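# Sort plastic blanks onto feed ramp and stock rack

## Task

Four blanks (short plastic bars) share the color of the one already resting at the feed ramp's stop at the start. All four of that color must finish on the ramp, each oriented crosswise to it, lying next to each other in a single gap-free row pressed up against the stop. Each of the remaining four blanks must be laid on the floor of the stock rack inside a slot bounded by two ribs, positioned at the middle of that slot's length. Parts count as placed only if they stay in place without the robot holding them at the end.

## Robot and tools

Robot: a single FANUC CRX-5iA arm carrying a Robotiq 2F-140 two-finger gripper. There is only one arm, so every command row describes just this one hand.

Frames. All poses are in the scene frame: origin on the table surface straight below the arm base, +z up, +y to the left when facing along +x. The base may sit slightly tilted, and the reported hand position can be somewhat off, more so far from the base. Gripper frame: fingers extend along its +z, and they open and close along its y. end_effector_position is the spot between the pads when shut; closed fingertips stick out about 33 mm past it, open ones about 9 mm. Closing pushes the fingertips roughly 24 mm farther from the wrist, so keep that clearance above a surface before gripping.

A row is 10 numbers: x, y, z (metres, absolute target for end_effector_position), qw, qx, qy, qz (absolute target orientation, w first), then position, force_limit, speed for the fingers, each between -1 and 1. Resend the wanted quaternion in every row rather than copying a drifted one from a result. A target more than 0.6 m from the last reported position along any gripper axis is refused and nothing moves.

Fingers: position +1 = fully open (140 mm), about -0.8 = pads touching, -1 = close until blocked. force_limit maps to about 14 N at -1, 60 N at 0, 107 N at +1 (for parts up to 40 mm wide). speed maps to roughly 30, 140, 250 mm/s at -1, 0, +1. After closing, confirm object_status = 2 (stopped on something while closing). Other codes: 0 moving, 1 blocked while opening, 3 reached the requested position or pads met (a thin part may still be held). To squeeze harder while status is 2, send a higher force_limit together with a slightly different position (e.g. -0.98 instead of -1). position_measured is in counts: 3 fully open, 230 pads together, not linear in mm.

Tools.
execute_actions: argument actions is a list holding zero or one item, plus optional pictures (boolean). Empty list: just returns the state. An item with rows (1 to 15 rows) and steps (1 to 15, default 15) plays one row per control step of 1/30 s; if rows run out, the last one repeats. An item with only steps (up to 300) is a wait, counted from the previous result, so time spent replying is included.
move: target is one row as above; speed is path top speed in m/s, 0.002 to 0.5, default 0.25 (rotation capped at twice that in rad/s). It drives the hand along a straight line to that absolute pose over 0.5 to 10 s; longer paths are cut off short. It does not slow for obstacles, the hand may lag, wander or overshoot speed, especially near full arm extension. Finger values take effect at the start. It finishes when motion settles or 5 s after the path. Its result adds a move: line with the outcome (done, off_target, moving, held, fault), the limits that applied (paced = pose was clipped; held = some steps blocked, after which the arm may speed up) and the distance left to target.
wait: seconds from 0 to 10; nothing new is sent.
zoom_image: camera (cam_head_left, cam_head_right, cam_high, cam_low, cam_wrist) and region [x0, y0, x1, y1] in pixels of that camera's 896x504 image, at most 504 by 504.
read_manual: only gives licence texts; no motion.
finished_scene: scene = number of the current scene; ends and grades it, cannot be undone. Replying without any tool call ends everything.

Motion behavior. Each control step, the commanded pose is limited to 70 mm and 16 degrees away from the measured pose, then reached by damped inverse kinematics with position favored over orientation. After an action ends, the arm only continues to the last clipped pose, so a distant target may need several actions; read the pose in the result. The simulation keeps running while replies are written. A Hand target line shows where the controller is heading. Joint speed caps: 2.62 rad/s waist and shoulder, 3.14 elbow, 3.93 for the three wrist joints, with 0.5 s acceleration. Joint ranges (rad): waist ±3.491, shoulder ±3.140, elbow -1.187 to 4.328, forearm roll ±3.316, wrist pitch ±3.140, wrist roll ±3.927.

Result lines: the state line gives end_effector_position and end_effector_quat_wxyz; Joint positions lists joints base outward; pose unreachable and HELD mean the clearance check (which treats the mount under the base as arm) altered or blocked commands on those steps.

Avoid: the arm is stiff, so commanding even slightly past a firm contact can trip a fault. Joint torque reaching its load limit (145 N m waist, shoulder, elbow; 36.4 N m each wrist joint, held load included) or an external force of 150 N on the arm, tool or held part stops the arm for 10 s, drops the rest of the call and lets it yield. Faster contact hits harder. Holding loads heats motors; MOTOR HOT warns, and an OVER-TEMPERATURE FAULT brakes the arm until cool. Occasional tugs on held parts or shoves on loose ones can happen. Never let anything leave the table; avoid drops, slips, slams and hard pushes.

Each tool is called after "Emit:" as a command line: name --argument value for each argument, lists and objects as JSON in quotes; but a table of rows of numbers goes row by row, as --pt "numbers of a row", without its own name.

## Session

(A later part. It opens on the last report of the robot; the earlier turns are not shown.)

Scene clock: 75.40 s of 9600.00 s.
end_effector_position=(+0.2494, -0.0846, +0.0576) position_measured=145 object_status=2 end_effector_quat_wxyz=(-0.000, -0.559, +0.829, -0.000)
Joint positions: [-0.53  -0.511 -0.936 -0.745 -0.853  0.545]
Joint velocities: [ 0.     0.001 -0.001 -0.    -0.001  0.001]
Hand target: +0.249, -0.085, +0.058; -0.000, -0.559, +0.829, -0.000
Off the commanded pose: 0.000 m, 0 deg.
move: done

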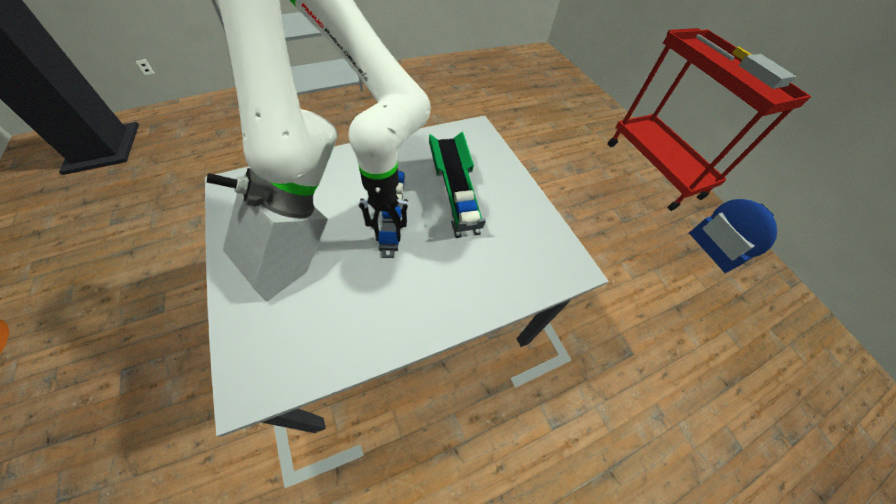

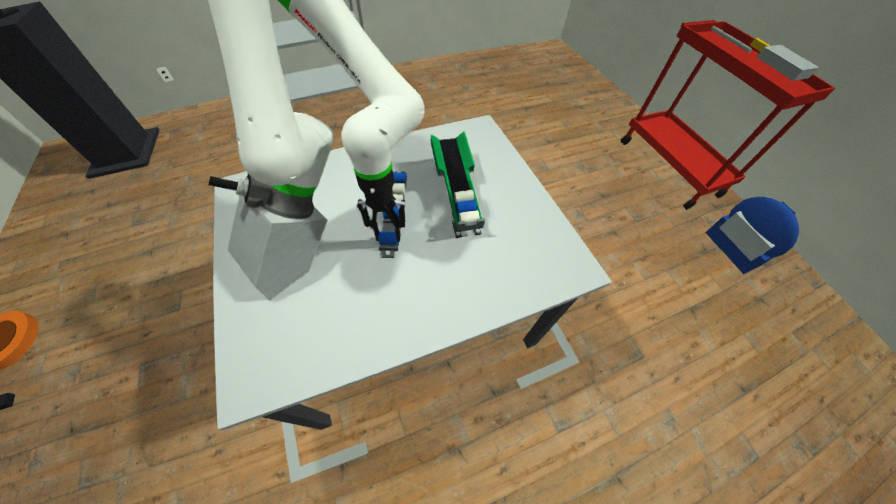

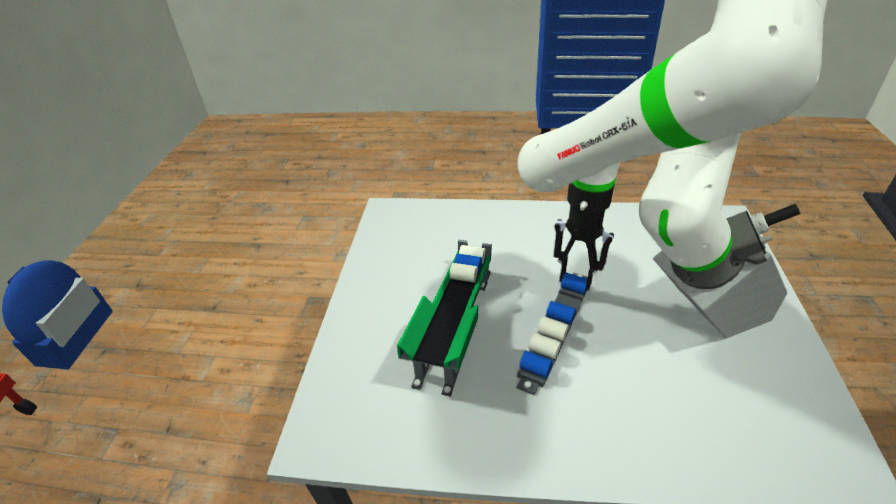

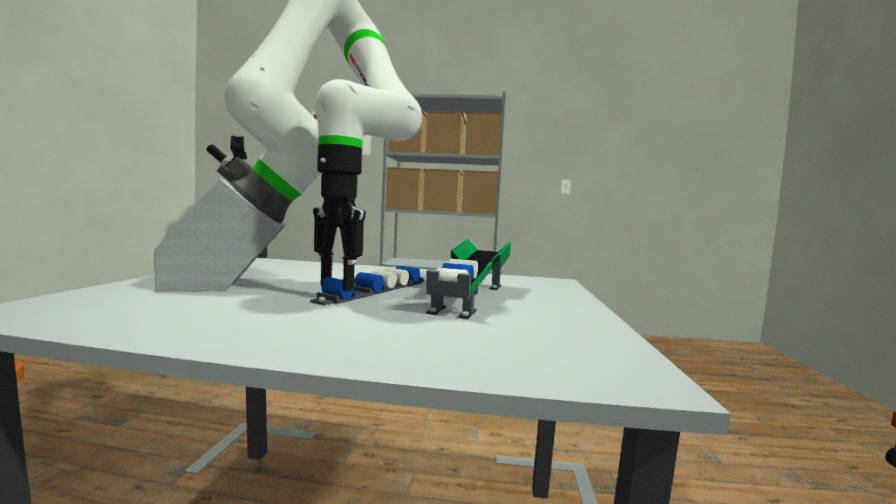

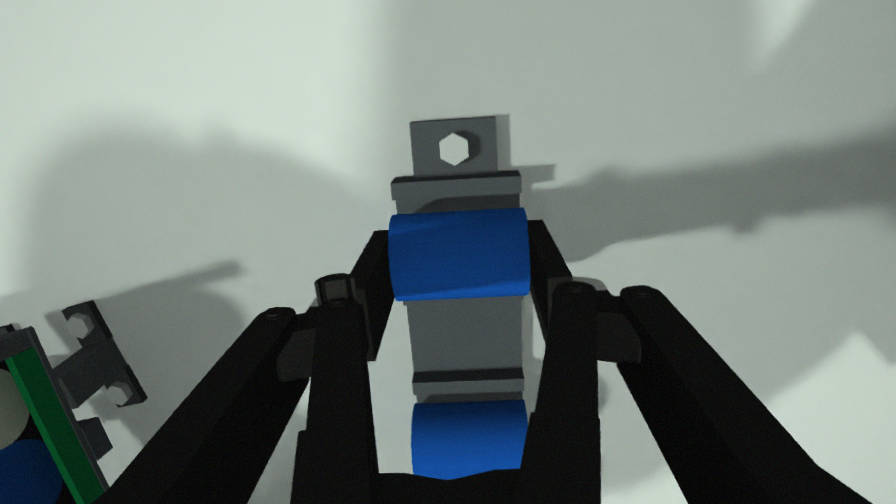

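Emit:
execute_actions --actions '[{"rows":[[0.2495,-0.0846,0.0575,0,0.559,-0.829,0,-0.087,-1,-1]],"steps":12}]' --pictures false

Emit:
execute_actions --actions '[{"rows":[[0.2495,-0.0846,0.0575,0,0.559,-0.829,0,0.18,-1,-0.8]],"steps":12}]' --pictures false

Emit:
move --target '[0.312,0.063,0.057,0,0.559,-0.829,0,0.18,-1,-0.8]' --speed 0.08

Scene clock: 96.13 s of 9600.00 s.
end_effector_position=(+0.2495, -0.0846, +0.0575) position_measured=140 object_status=0 end_effector_quat_wxyz=(+0.000, -0.559, +0.829, -0.000)
Joint positions: [-0.53  -0.51  -0.935 -0.746 -0.853  0.546]
Joint velocities: [-0.001  0.    -0.    -0.    -0.001  0.001]
Hand target: +0.250, -0.085, +0.057; -0.000, -0.559, +0.829, -0.000
Off the commanded pose: 0.000 m, 0 deg.
Steps of this call (steps 1 to 90: nothing new was sent; then 17.33 s passed at rest; steps 91 to 102: all 12 steps of this action). Readings (end_effector_position | what the end effector reports):
91: (+0.2493, -0.0846, +0.0575) | position_measured=145 object_status=0
92: (+0.2493, -0.0845, +0.0575) | position_measured=145 object_status=0
94: (+0.2493, -0.0845, +0.0574) | position_measured=142 object_status=0
98: (+0.2495, -0.0845, +0.0575) | position_measured=140 object_status=0
102: the state above

Scene clock: 96.53 s of 9600.00 s.
end_effector_position=(+0.2495, -0.0846, +0.0575) position_measured=111 object_status=0 end_effector_quat_wxyz=(-0.000, -0.559, +0.829, +0.000)
Joint positions: [-0.53  -0.51  -0.935 -0.746 -0.853  0.546]
Joint velocities: [ 0.    -0.     0.001 -0.    -0.001  0.001]
Hand target: +0.250, -0.085, +0.058; +0.000, -0.559, +0.829, -0.000
Off the commanded pose: 0.000 m, 0 deg.
Steps of this call (steps 1 to 12: all 12 steps of this action). Readings (end_effector_position | what the end effector reports):
1: (+0.2495, -0.0846, +0.0575) | position_measured=140 object_status=0
2: (+0.2495, -0.0846, +0.0575) | position_measured=140 object_status=0
4: (+0.2495, -0.0846, +0.0575) | position_measured=134 object_status=0
8: (+0.2495, -0.0846, +0.0575) | position_measured=123 object_status=0
12: the state above

Scene clock: 99.63 s of 9600.00 s.
end_effector_position=(+0.3124, +0.0619, +0.0573) position_measured=107 object_status=3 end_effector_quat_wxyz=(-0.015, -0.560, +0.828, +0.018)
Joint positions: [ 0.82  -1.066 -1.188  0.286 -0.852 -1.335]
Joint velocities: [ 0.015  0.005 -0.     0.015 -0.01  -0.023]
Hand target: +0.312, +0.062, +0.057; -0.015, -0.560, +0.828, +0.017
Off the commanded pose: 0.001 m, 3 deg.
joint sent to its limit — the command would take joint 3 (elbow) past its lower limit, so that joint was sent only as far as its limit.
move: off_target

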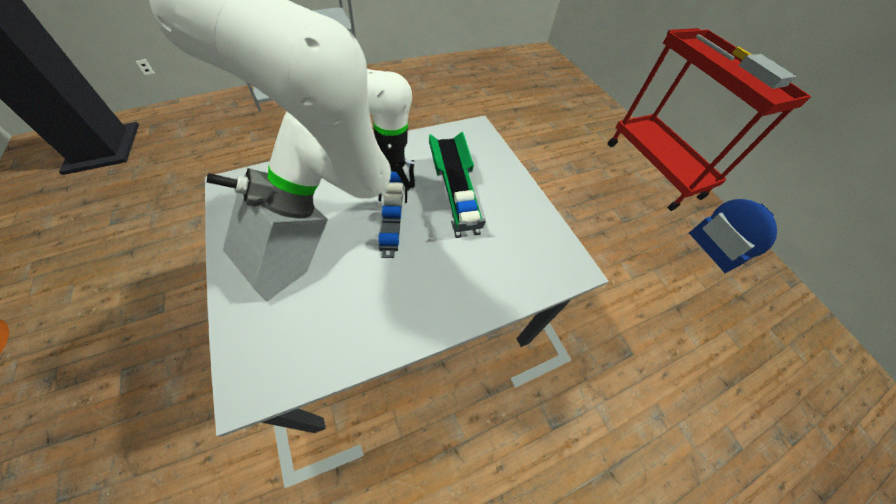

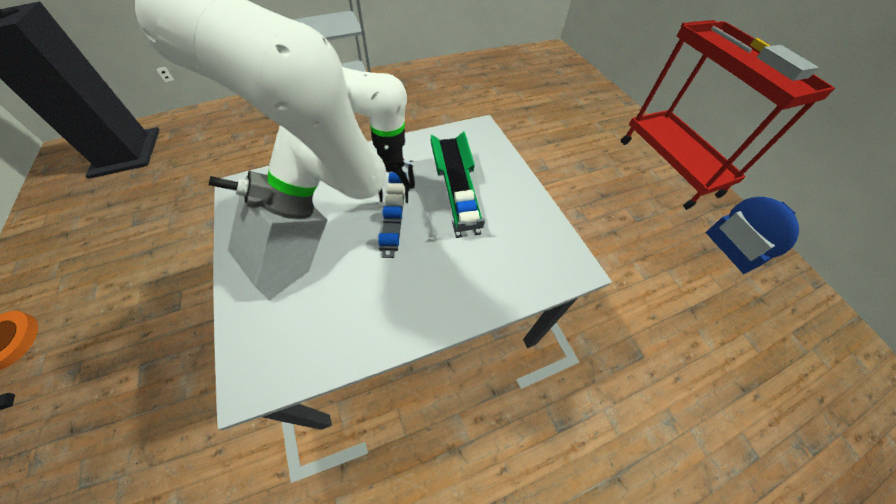

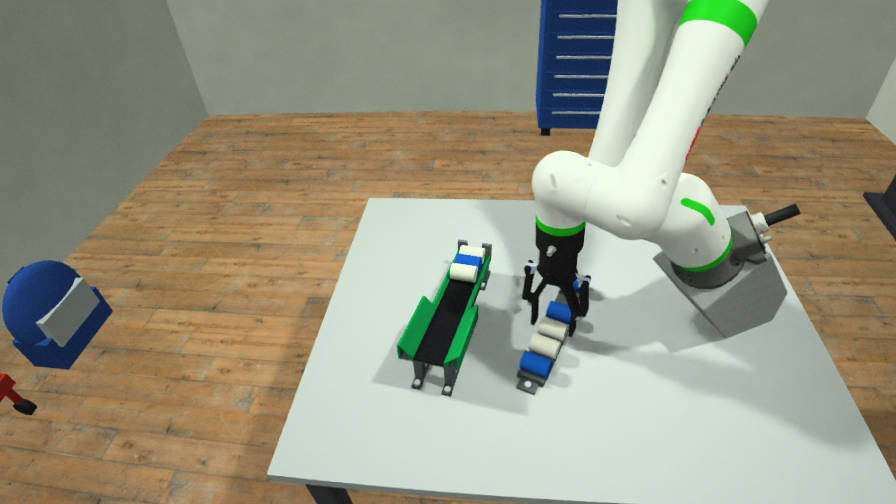

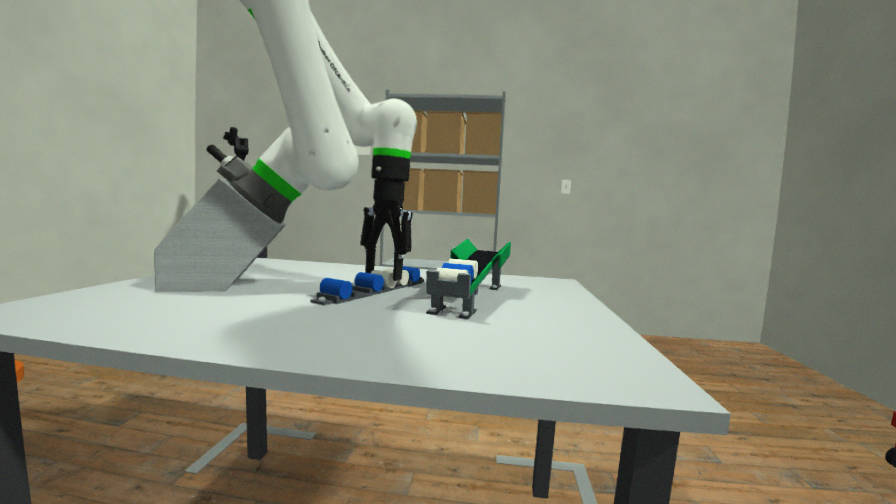

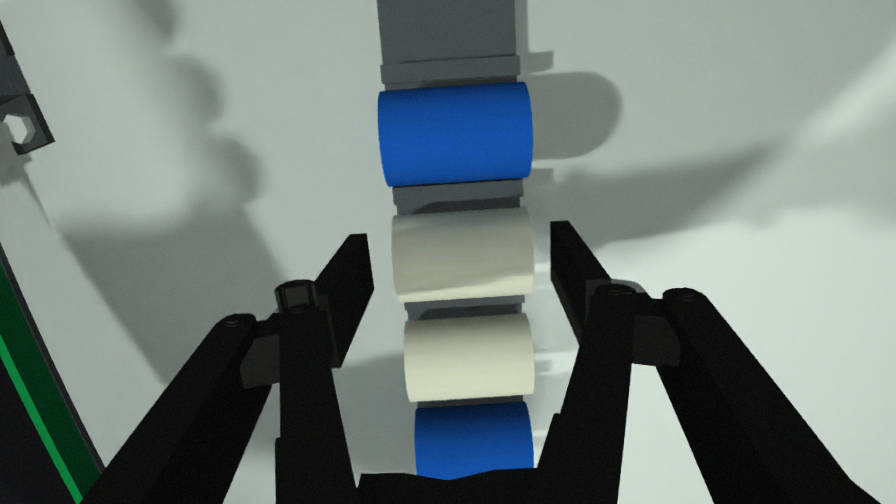

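Emit:
move --target '[0.311,0.064,0.056,-0.017,-0.560,0.828,0.02,0.18,-1,-0.8]' --speed 0.03

Emit:
execute_actions --actions '[{"rows":[[0.311,0.064,0.056,-0.017,-0.560,0.828,0.02,-1,0.2,-0.6]],"steps":15}]' --pictures false

Emit:
move --target '[0.325,0.06,0.10,-0.017,-0.560,0.828,0.02,-1,0.2,-0.6]' --speed 0.05

Scene clock: 108.53 s of 9600.00 s.
end_effector_position=(+0.3110, +0.0640, +0.0560) position_measured=107 object_status=3 end_effector_quat_wxyz=(-0.017, -0.560, +0.828, +0.020)
Joint positions: [ 0.824 -1.056 -1.186  0.282 -0.848 -1.337]
Joint velocities: [-0.     0.     0.001 -0.     0.002 -0.   ]
Hand target: +0.311, +0.064, +0.056; -0.017, -0.560, +0.828, +0.020
Off the commanded pose: 0.000 m, 0 deg.
After step 90, 5.20 s passed at rest.
move: done

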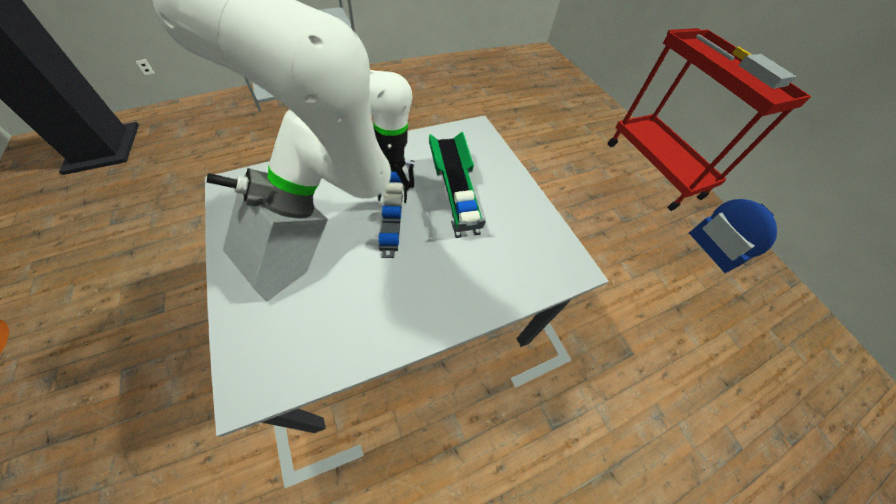

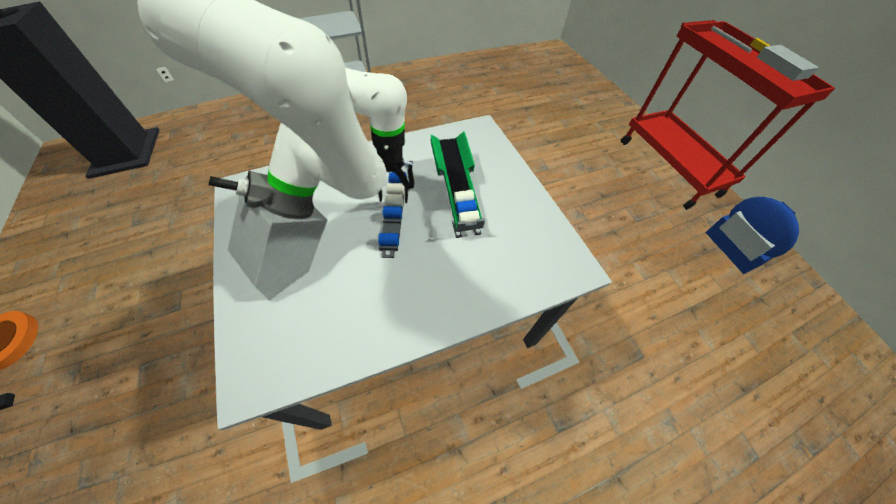

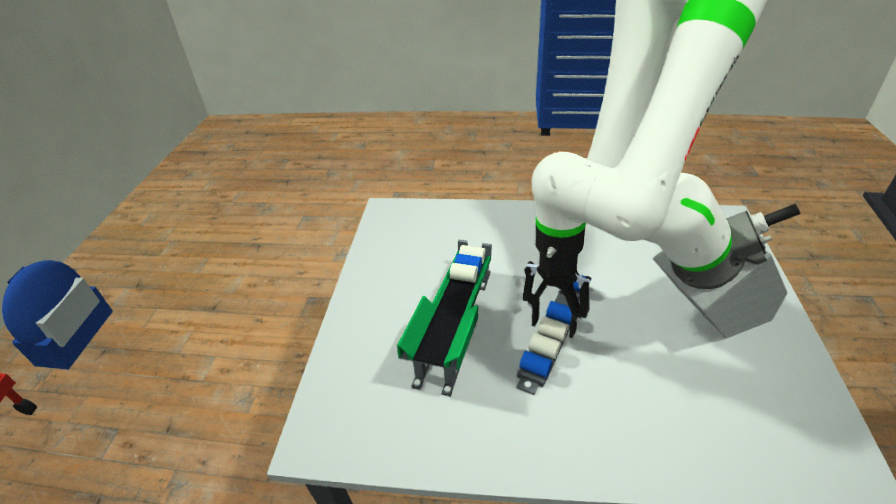

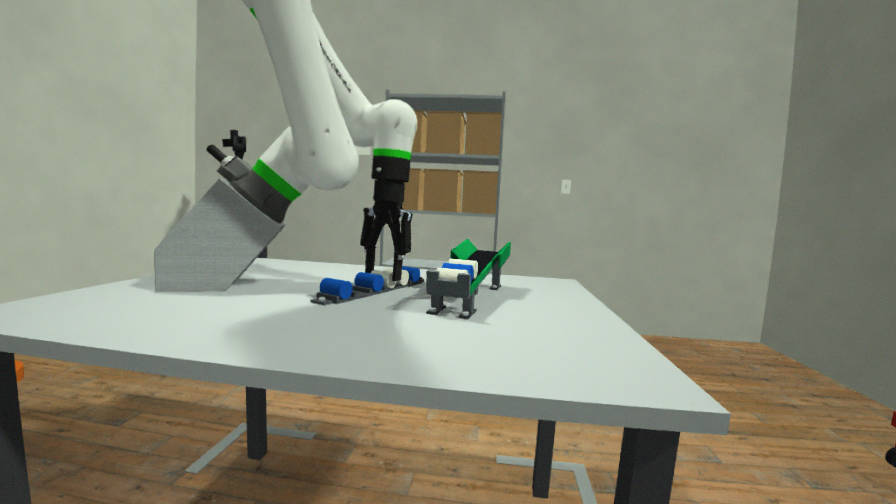

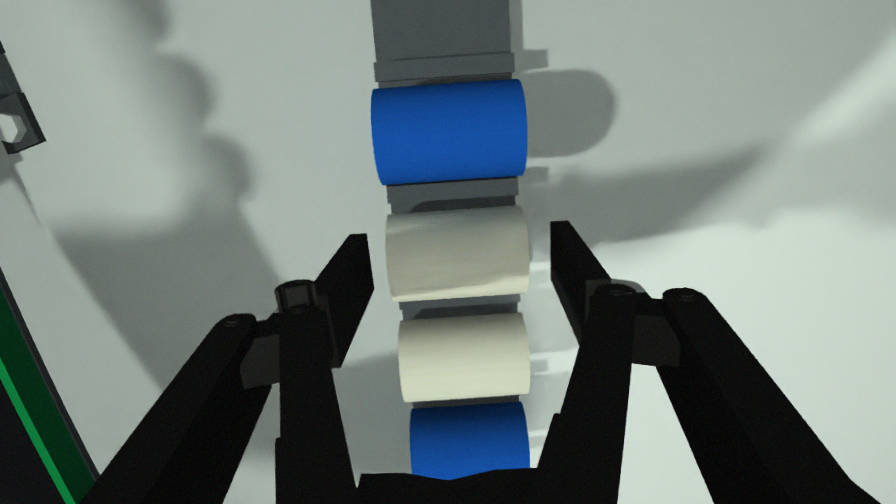

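Scene clock: 109.03 s of 9600.00 s.
end_effector_position=(+0.3111, +0.0641, +0.0561) position_measured=145 object_status=0 end_effector_quat_wxyz=(-0.017, -0.560, +0.828, +0.020)
Joint positions: [ 0.824 -1.056 -1.185  0.282 -0.848 -1.337]
Joint velocities: [ 0.     0.    -0.001  0.     0.    -0.   ]
Hand target: +0.311, +0.064, +0.056; -0.017, -0.560, +0.828, +0.020
Off the commanded pose: 0.000 m, 0 deg.
Steps of this call (steps 1 to 15: all 15 steps of this action). Readings (end_effector_position | what the end effector reports):
1: (+0.3110, +0.0640, +0.0560) | position_measured=107 object_status=0
2: (+0.3110, +0.0640, +0.0560) | position_measured=108 object_status=0
4: (+0.3110, +0.0640, +0.0560) | position_measured=116 object_status=0
8: (+0.3110, +0.0640, +0.0560) | position_measured=132 object_status=0
15: the state above

Scene clock: 110.50 s of 9600.00 s.
end_effector_position=(+0.3251, +0.0602, +0.0999) position_measured=145 object_status=2 end_effector_quat_wxyz=(-0.017, -0.560, +0.828, +0.020)
Joint positions: [ 0.825 -1.152 -1.094  0.246 -1.029 -1.277]
Joint velocities: [ 0.002 -0.001  0.     0.003  0.    -0.006]
Hand target: +0.325, +0.060, +0.100; -0.017, -0.560, +0.828, +0.020
Off the commanded pose: 0.000 m, 0 deg.
move: done

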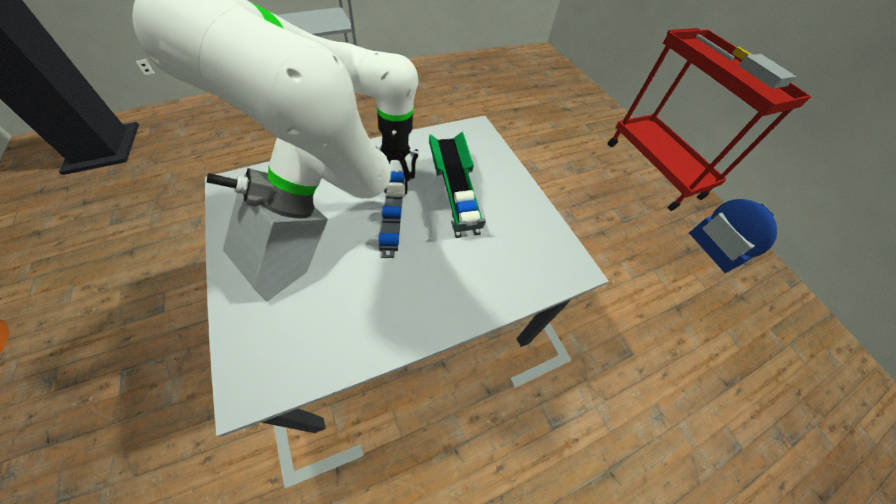

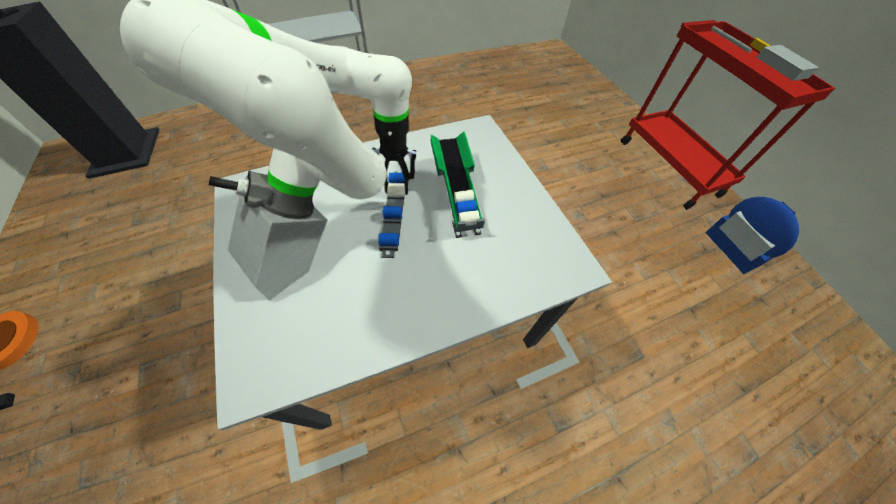

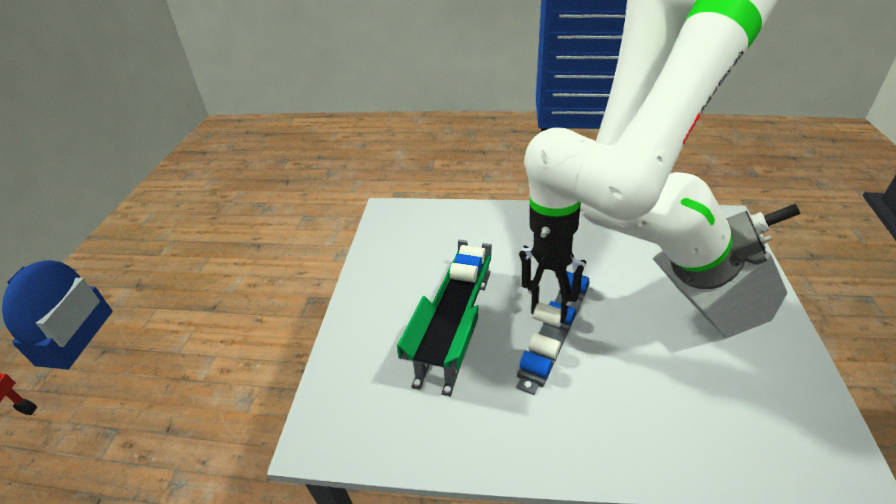

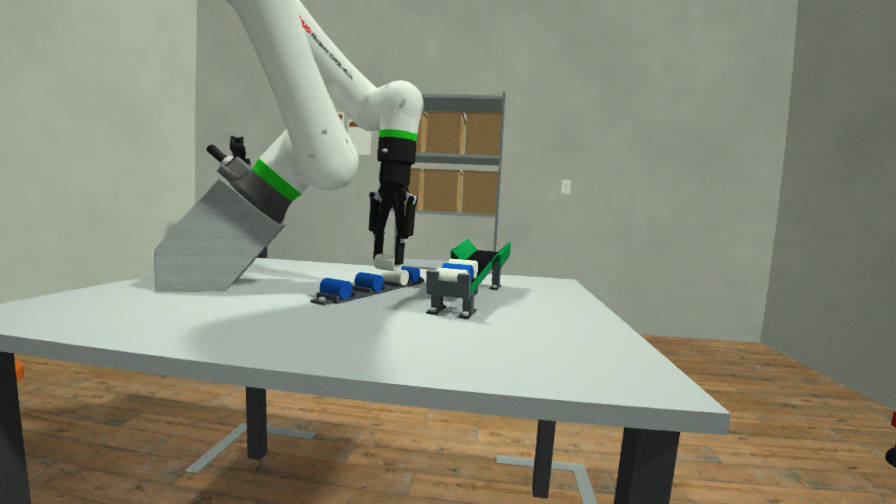

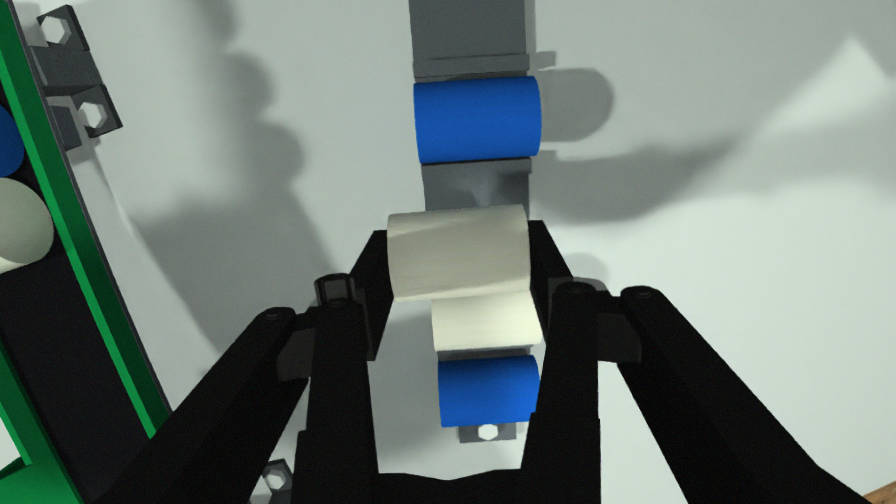

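Emit:
move --target '[0.44,0.0,0.17,0,0.62,-0.785,0,-1,0.2,-0.6]' --speed 0.15

Emit:
move --target '[0.529,-0.009,0.16,0,0.65,-0.76,0,-1,0.2,-0.6]' --speed 0.12

Emit:
move --target '[0.5288,-0.009,0.1225,0,0.65,-0.76,0,-1,0.2,-0.6]' --speed 0.03

Scene clock: 117.63 s of 9600.00 s.
end_effector_position=(+0.4406, +0.0005, +0.1693) position_measured=145 object_status=2 end_effector_quat_wxyz=(+0.001, -0.619, +0.785, +0.001)
Joint positions: [-0.025 -0.681 -0.587 -0.317 -1.05  -0.16 ]
Joint velocities: [-0.01   0.004  0.004 -0.009 -0.004  0.014]
Hand target: +0.441, +0.000, +0.169; +0.001, -0.619, +0.785, +0.001
Off the commanded pose: 0.001 m, 0 deg.
After step 90, 2.43 s passed at rest.
move: done

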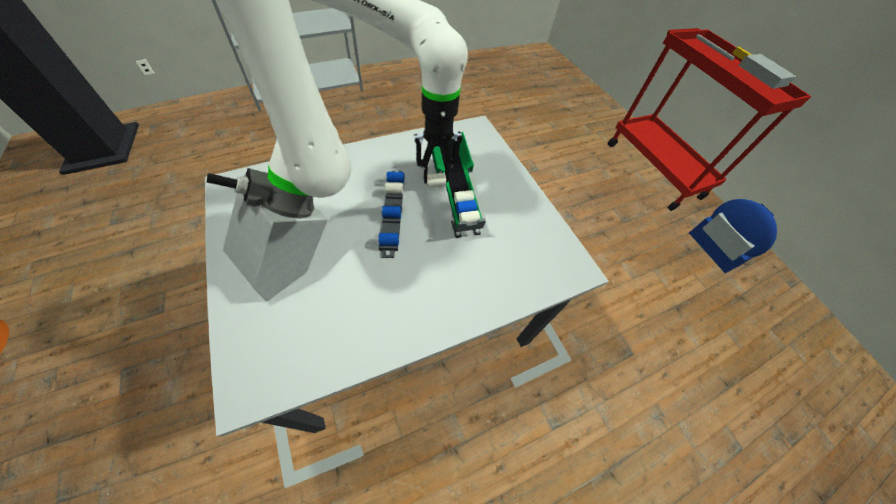

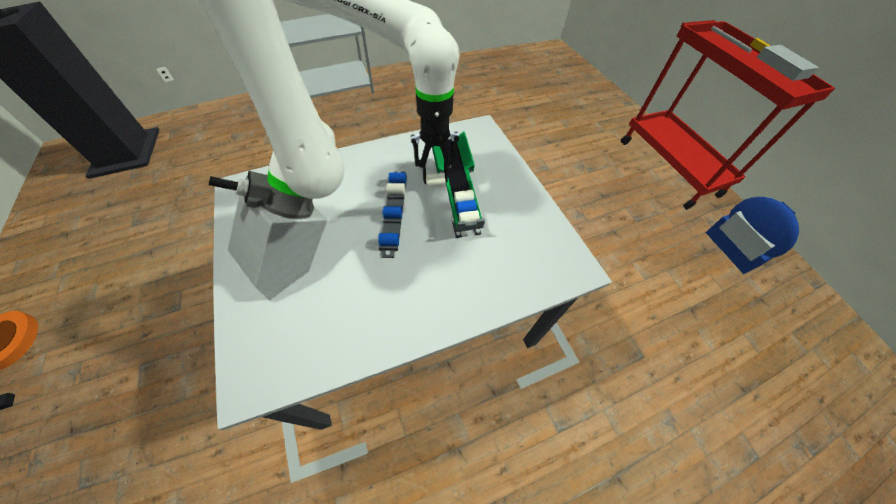

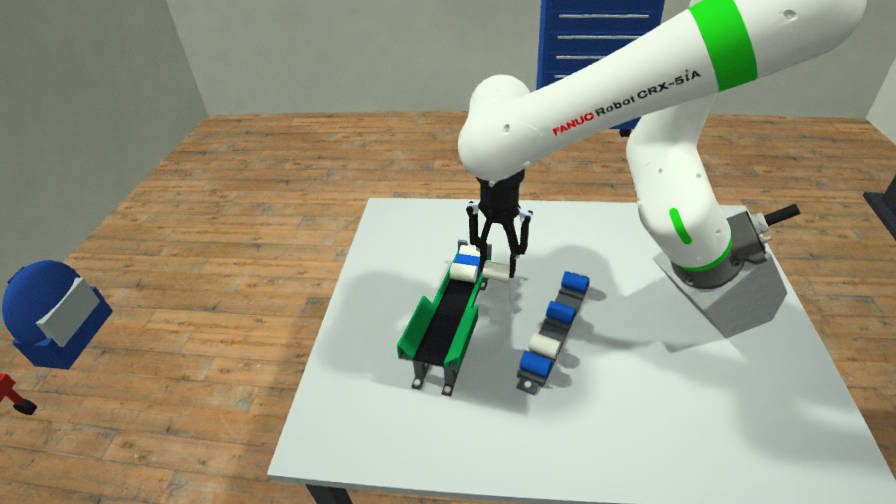

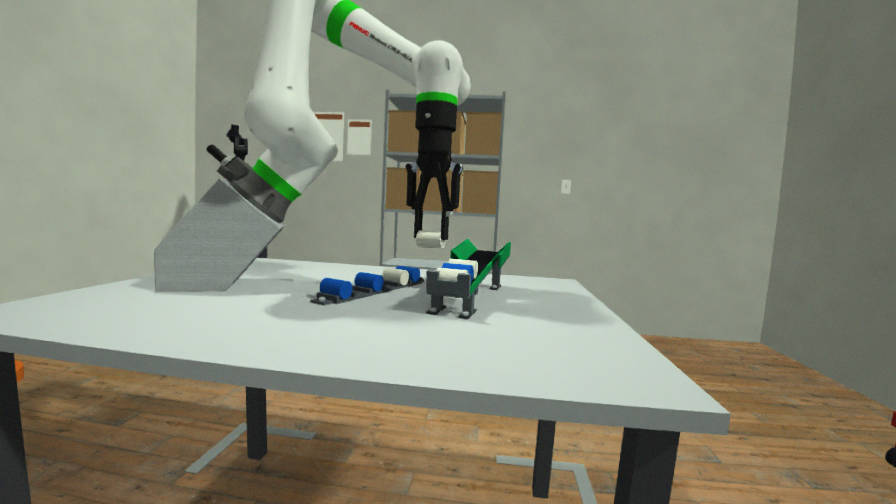

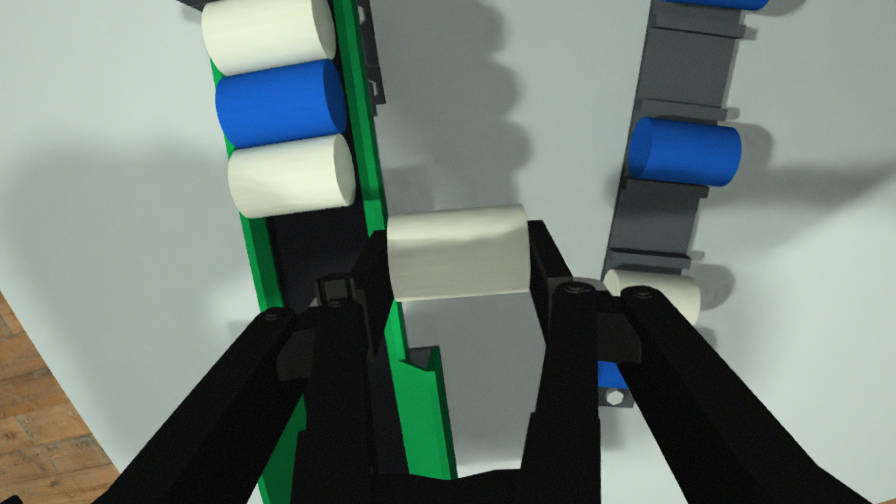

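Scene clock: 118.73 s of 9600.00 s.
end_effector_position=(+0.5290, -0.0088, +0.1596) position_measured=145 object_status=2 end_effector_quat_wxyz=(+0.000, -0.650, +0.760, -0.000)
Joint positions: [-0.082 -0.435 -0.359 -0.352 -1.051 -0.014]
Joint velocities: [-0.001  0.001 -0.    -0.001  0.     0.   ]
Hand target: +0.529, -0.009, +0.160; +0.000, -0.650, +0.760, +0.000
Off the commanded pose: 0.000 m, 0 deg.
move: done

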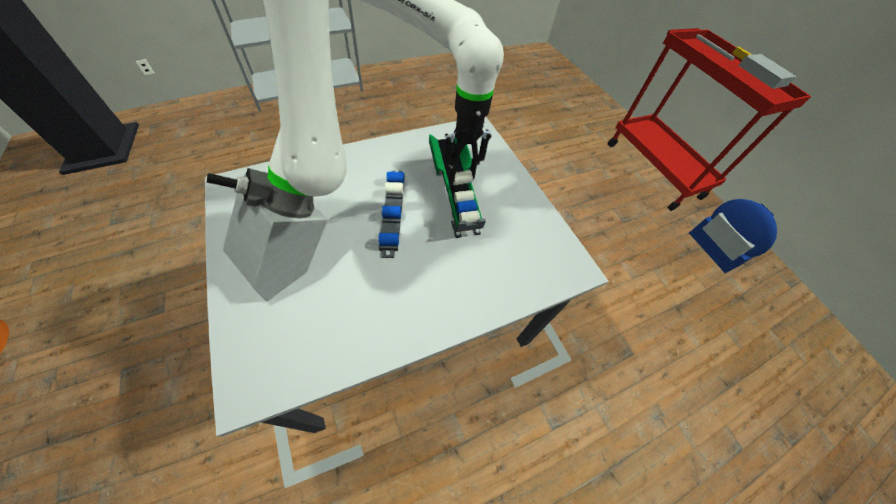

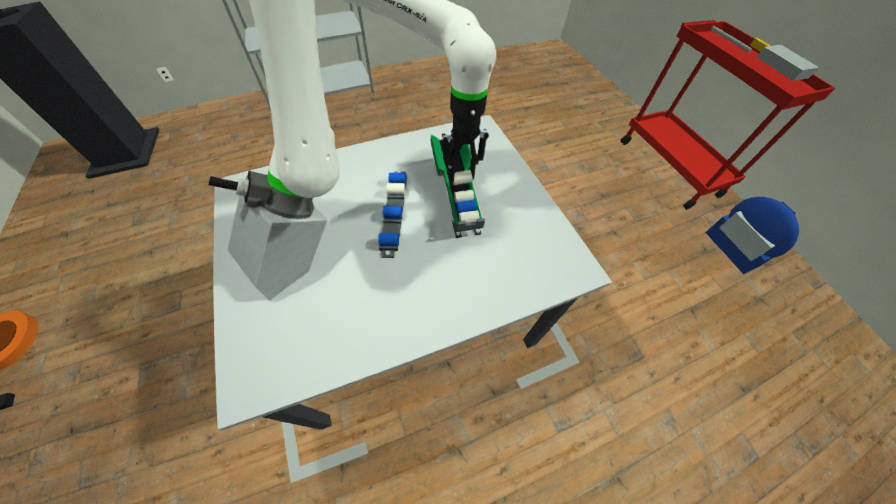

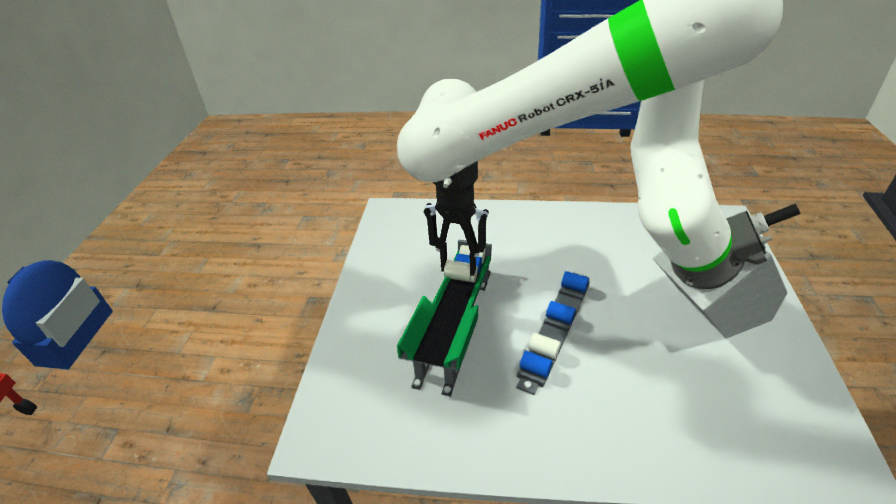

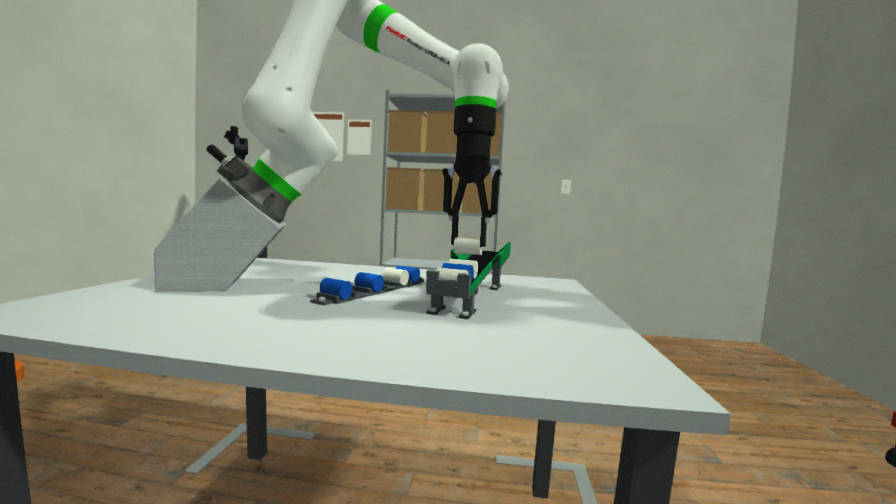

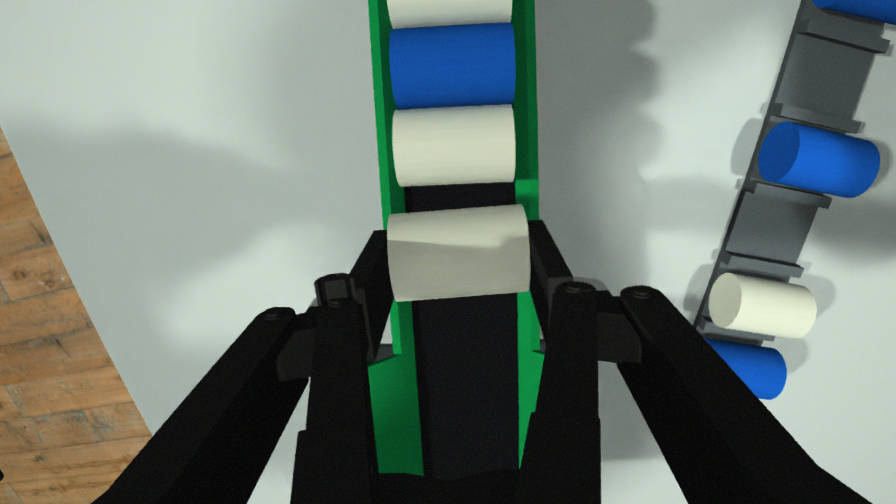

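Scene clock: 120.23 s of 9600.00 s.
end_effector_position=(+0.5286, -0.0090, +0.1226) position_measured=145 object_status=2 end_effector_quat_wxyz=(-0.000, -0.650, +0.760, -0.000)
Joint positions: [-0.04  -0.386 -0.398 -0.345 -0.955 -0.024]
Joint velocities: [-0.     0.    -0.001  0.     0.    -0.001]
Hand target: +0.529, -0.009, +0.123; -0.000, -0.650, +0.760, -0.000
Off the commanded pose: 0.000 m, 0 deg.
move: done

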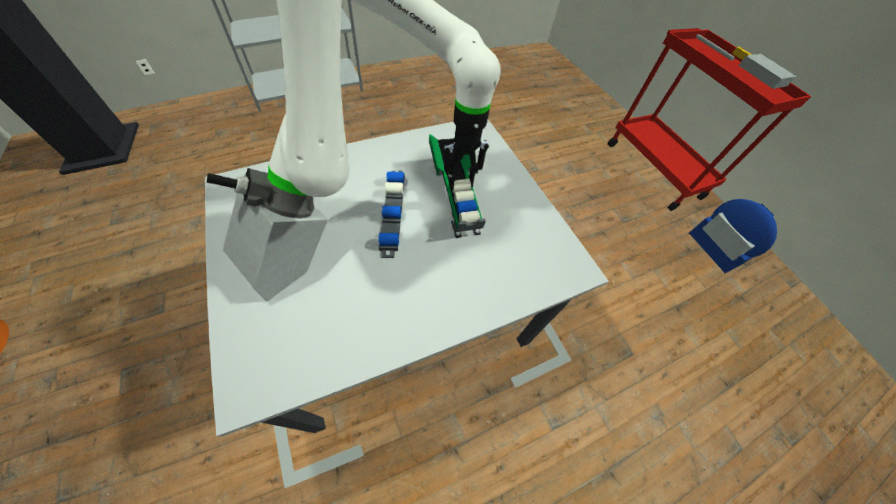

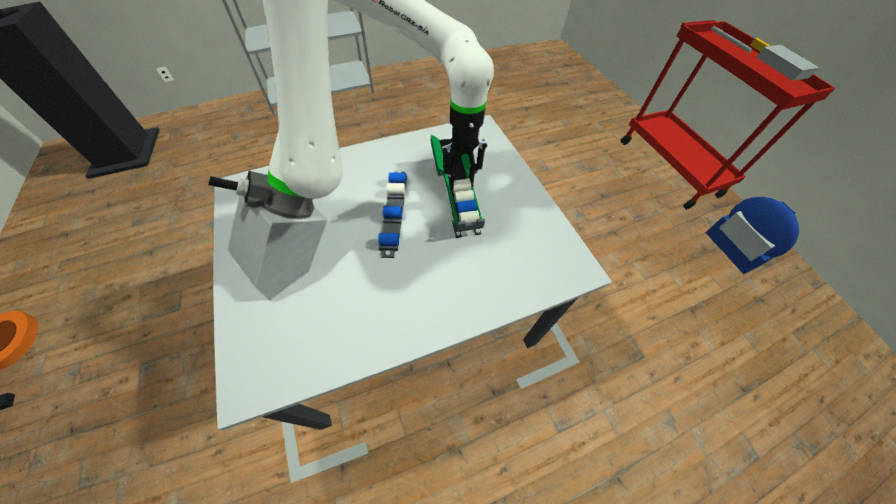

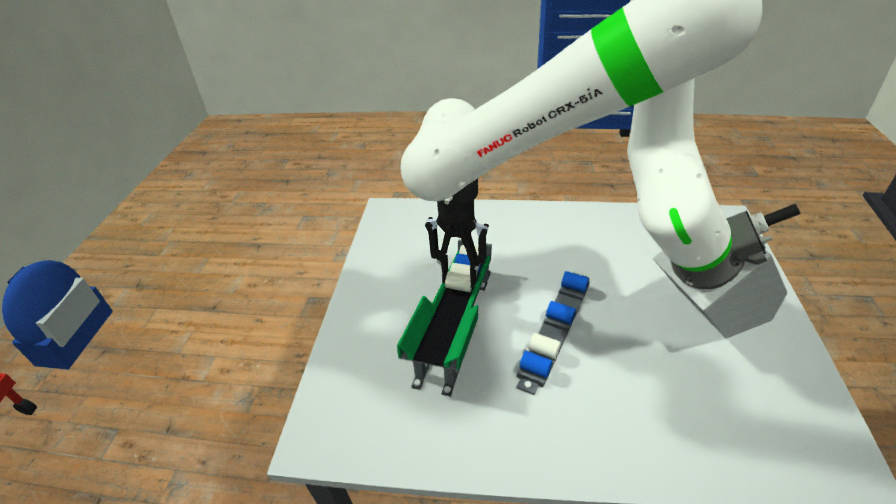

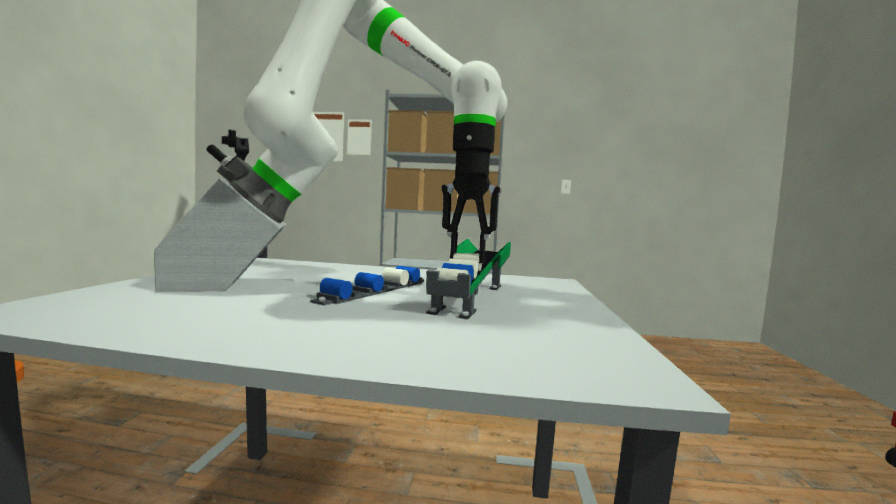

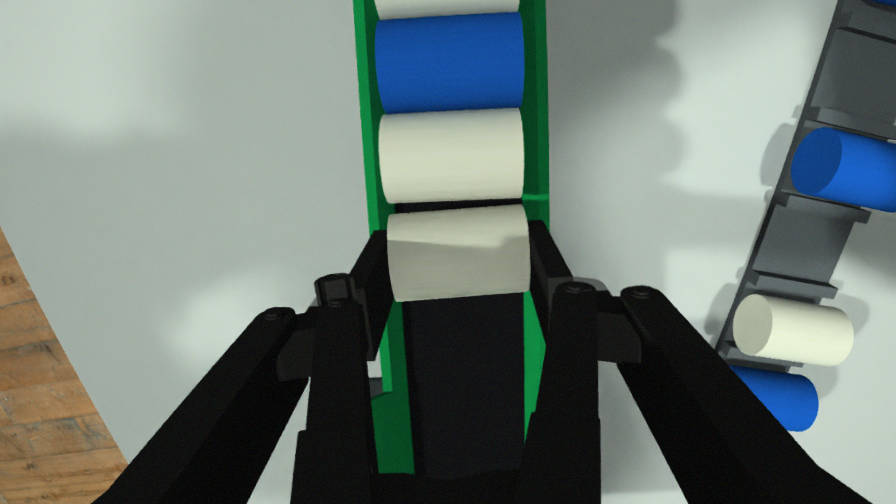

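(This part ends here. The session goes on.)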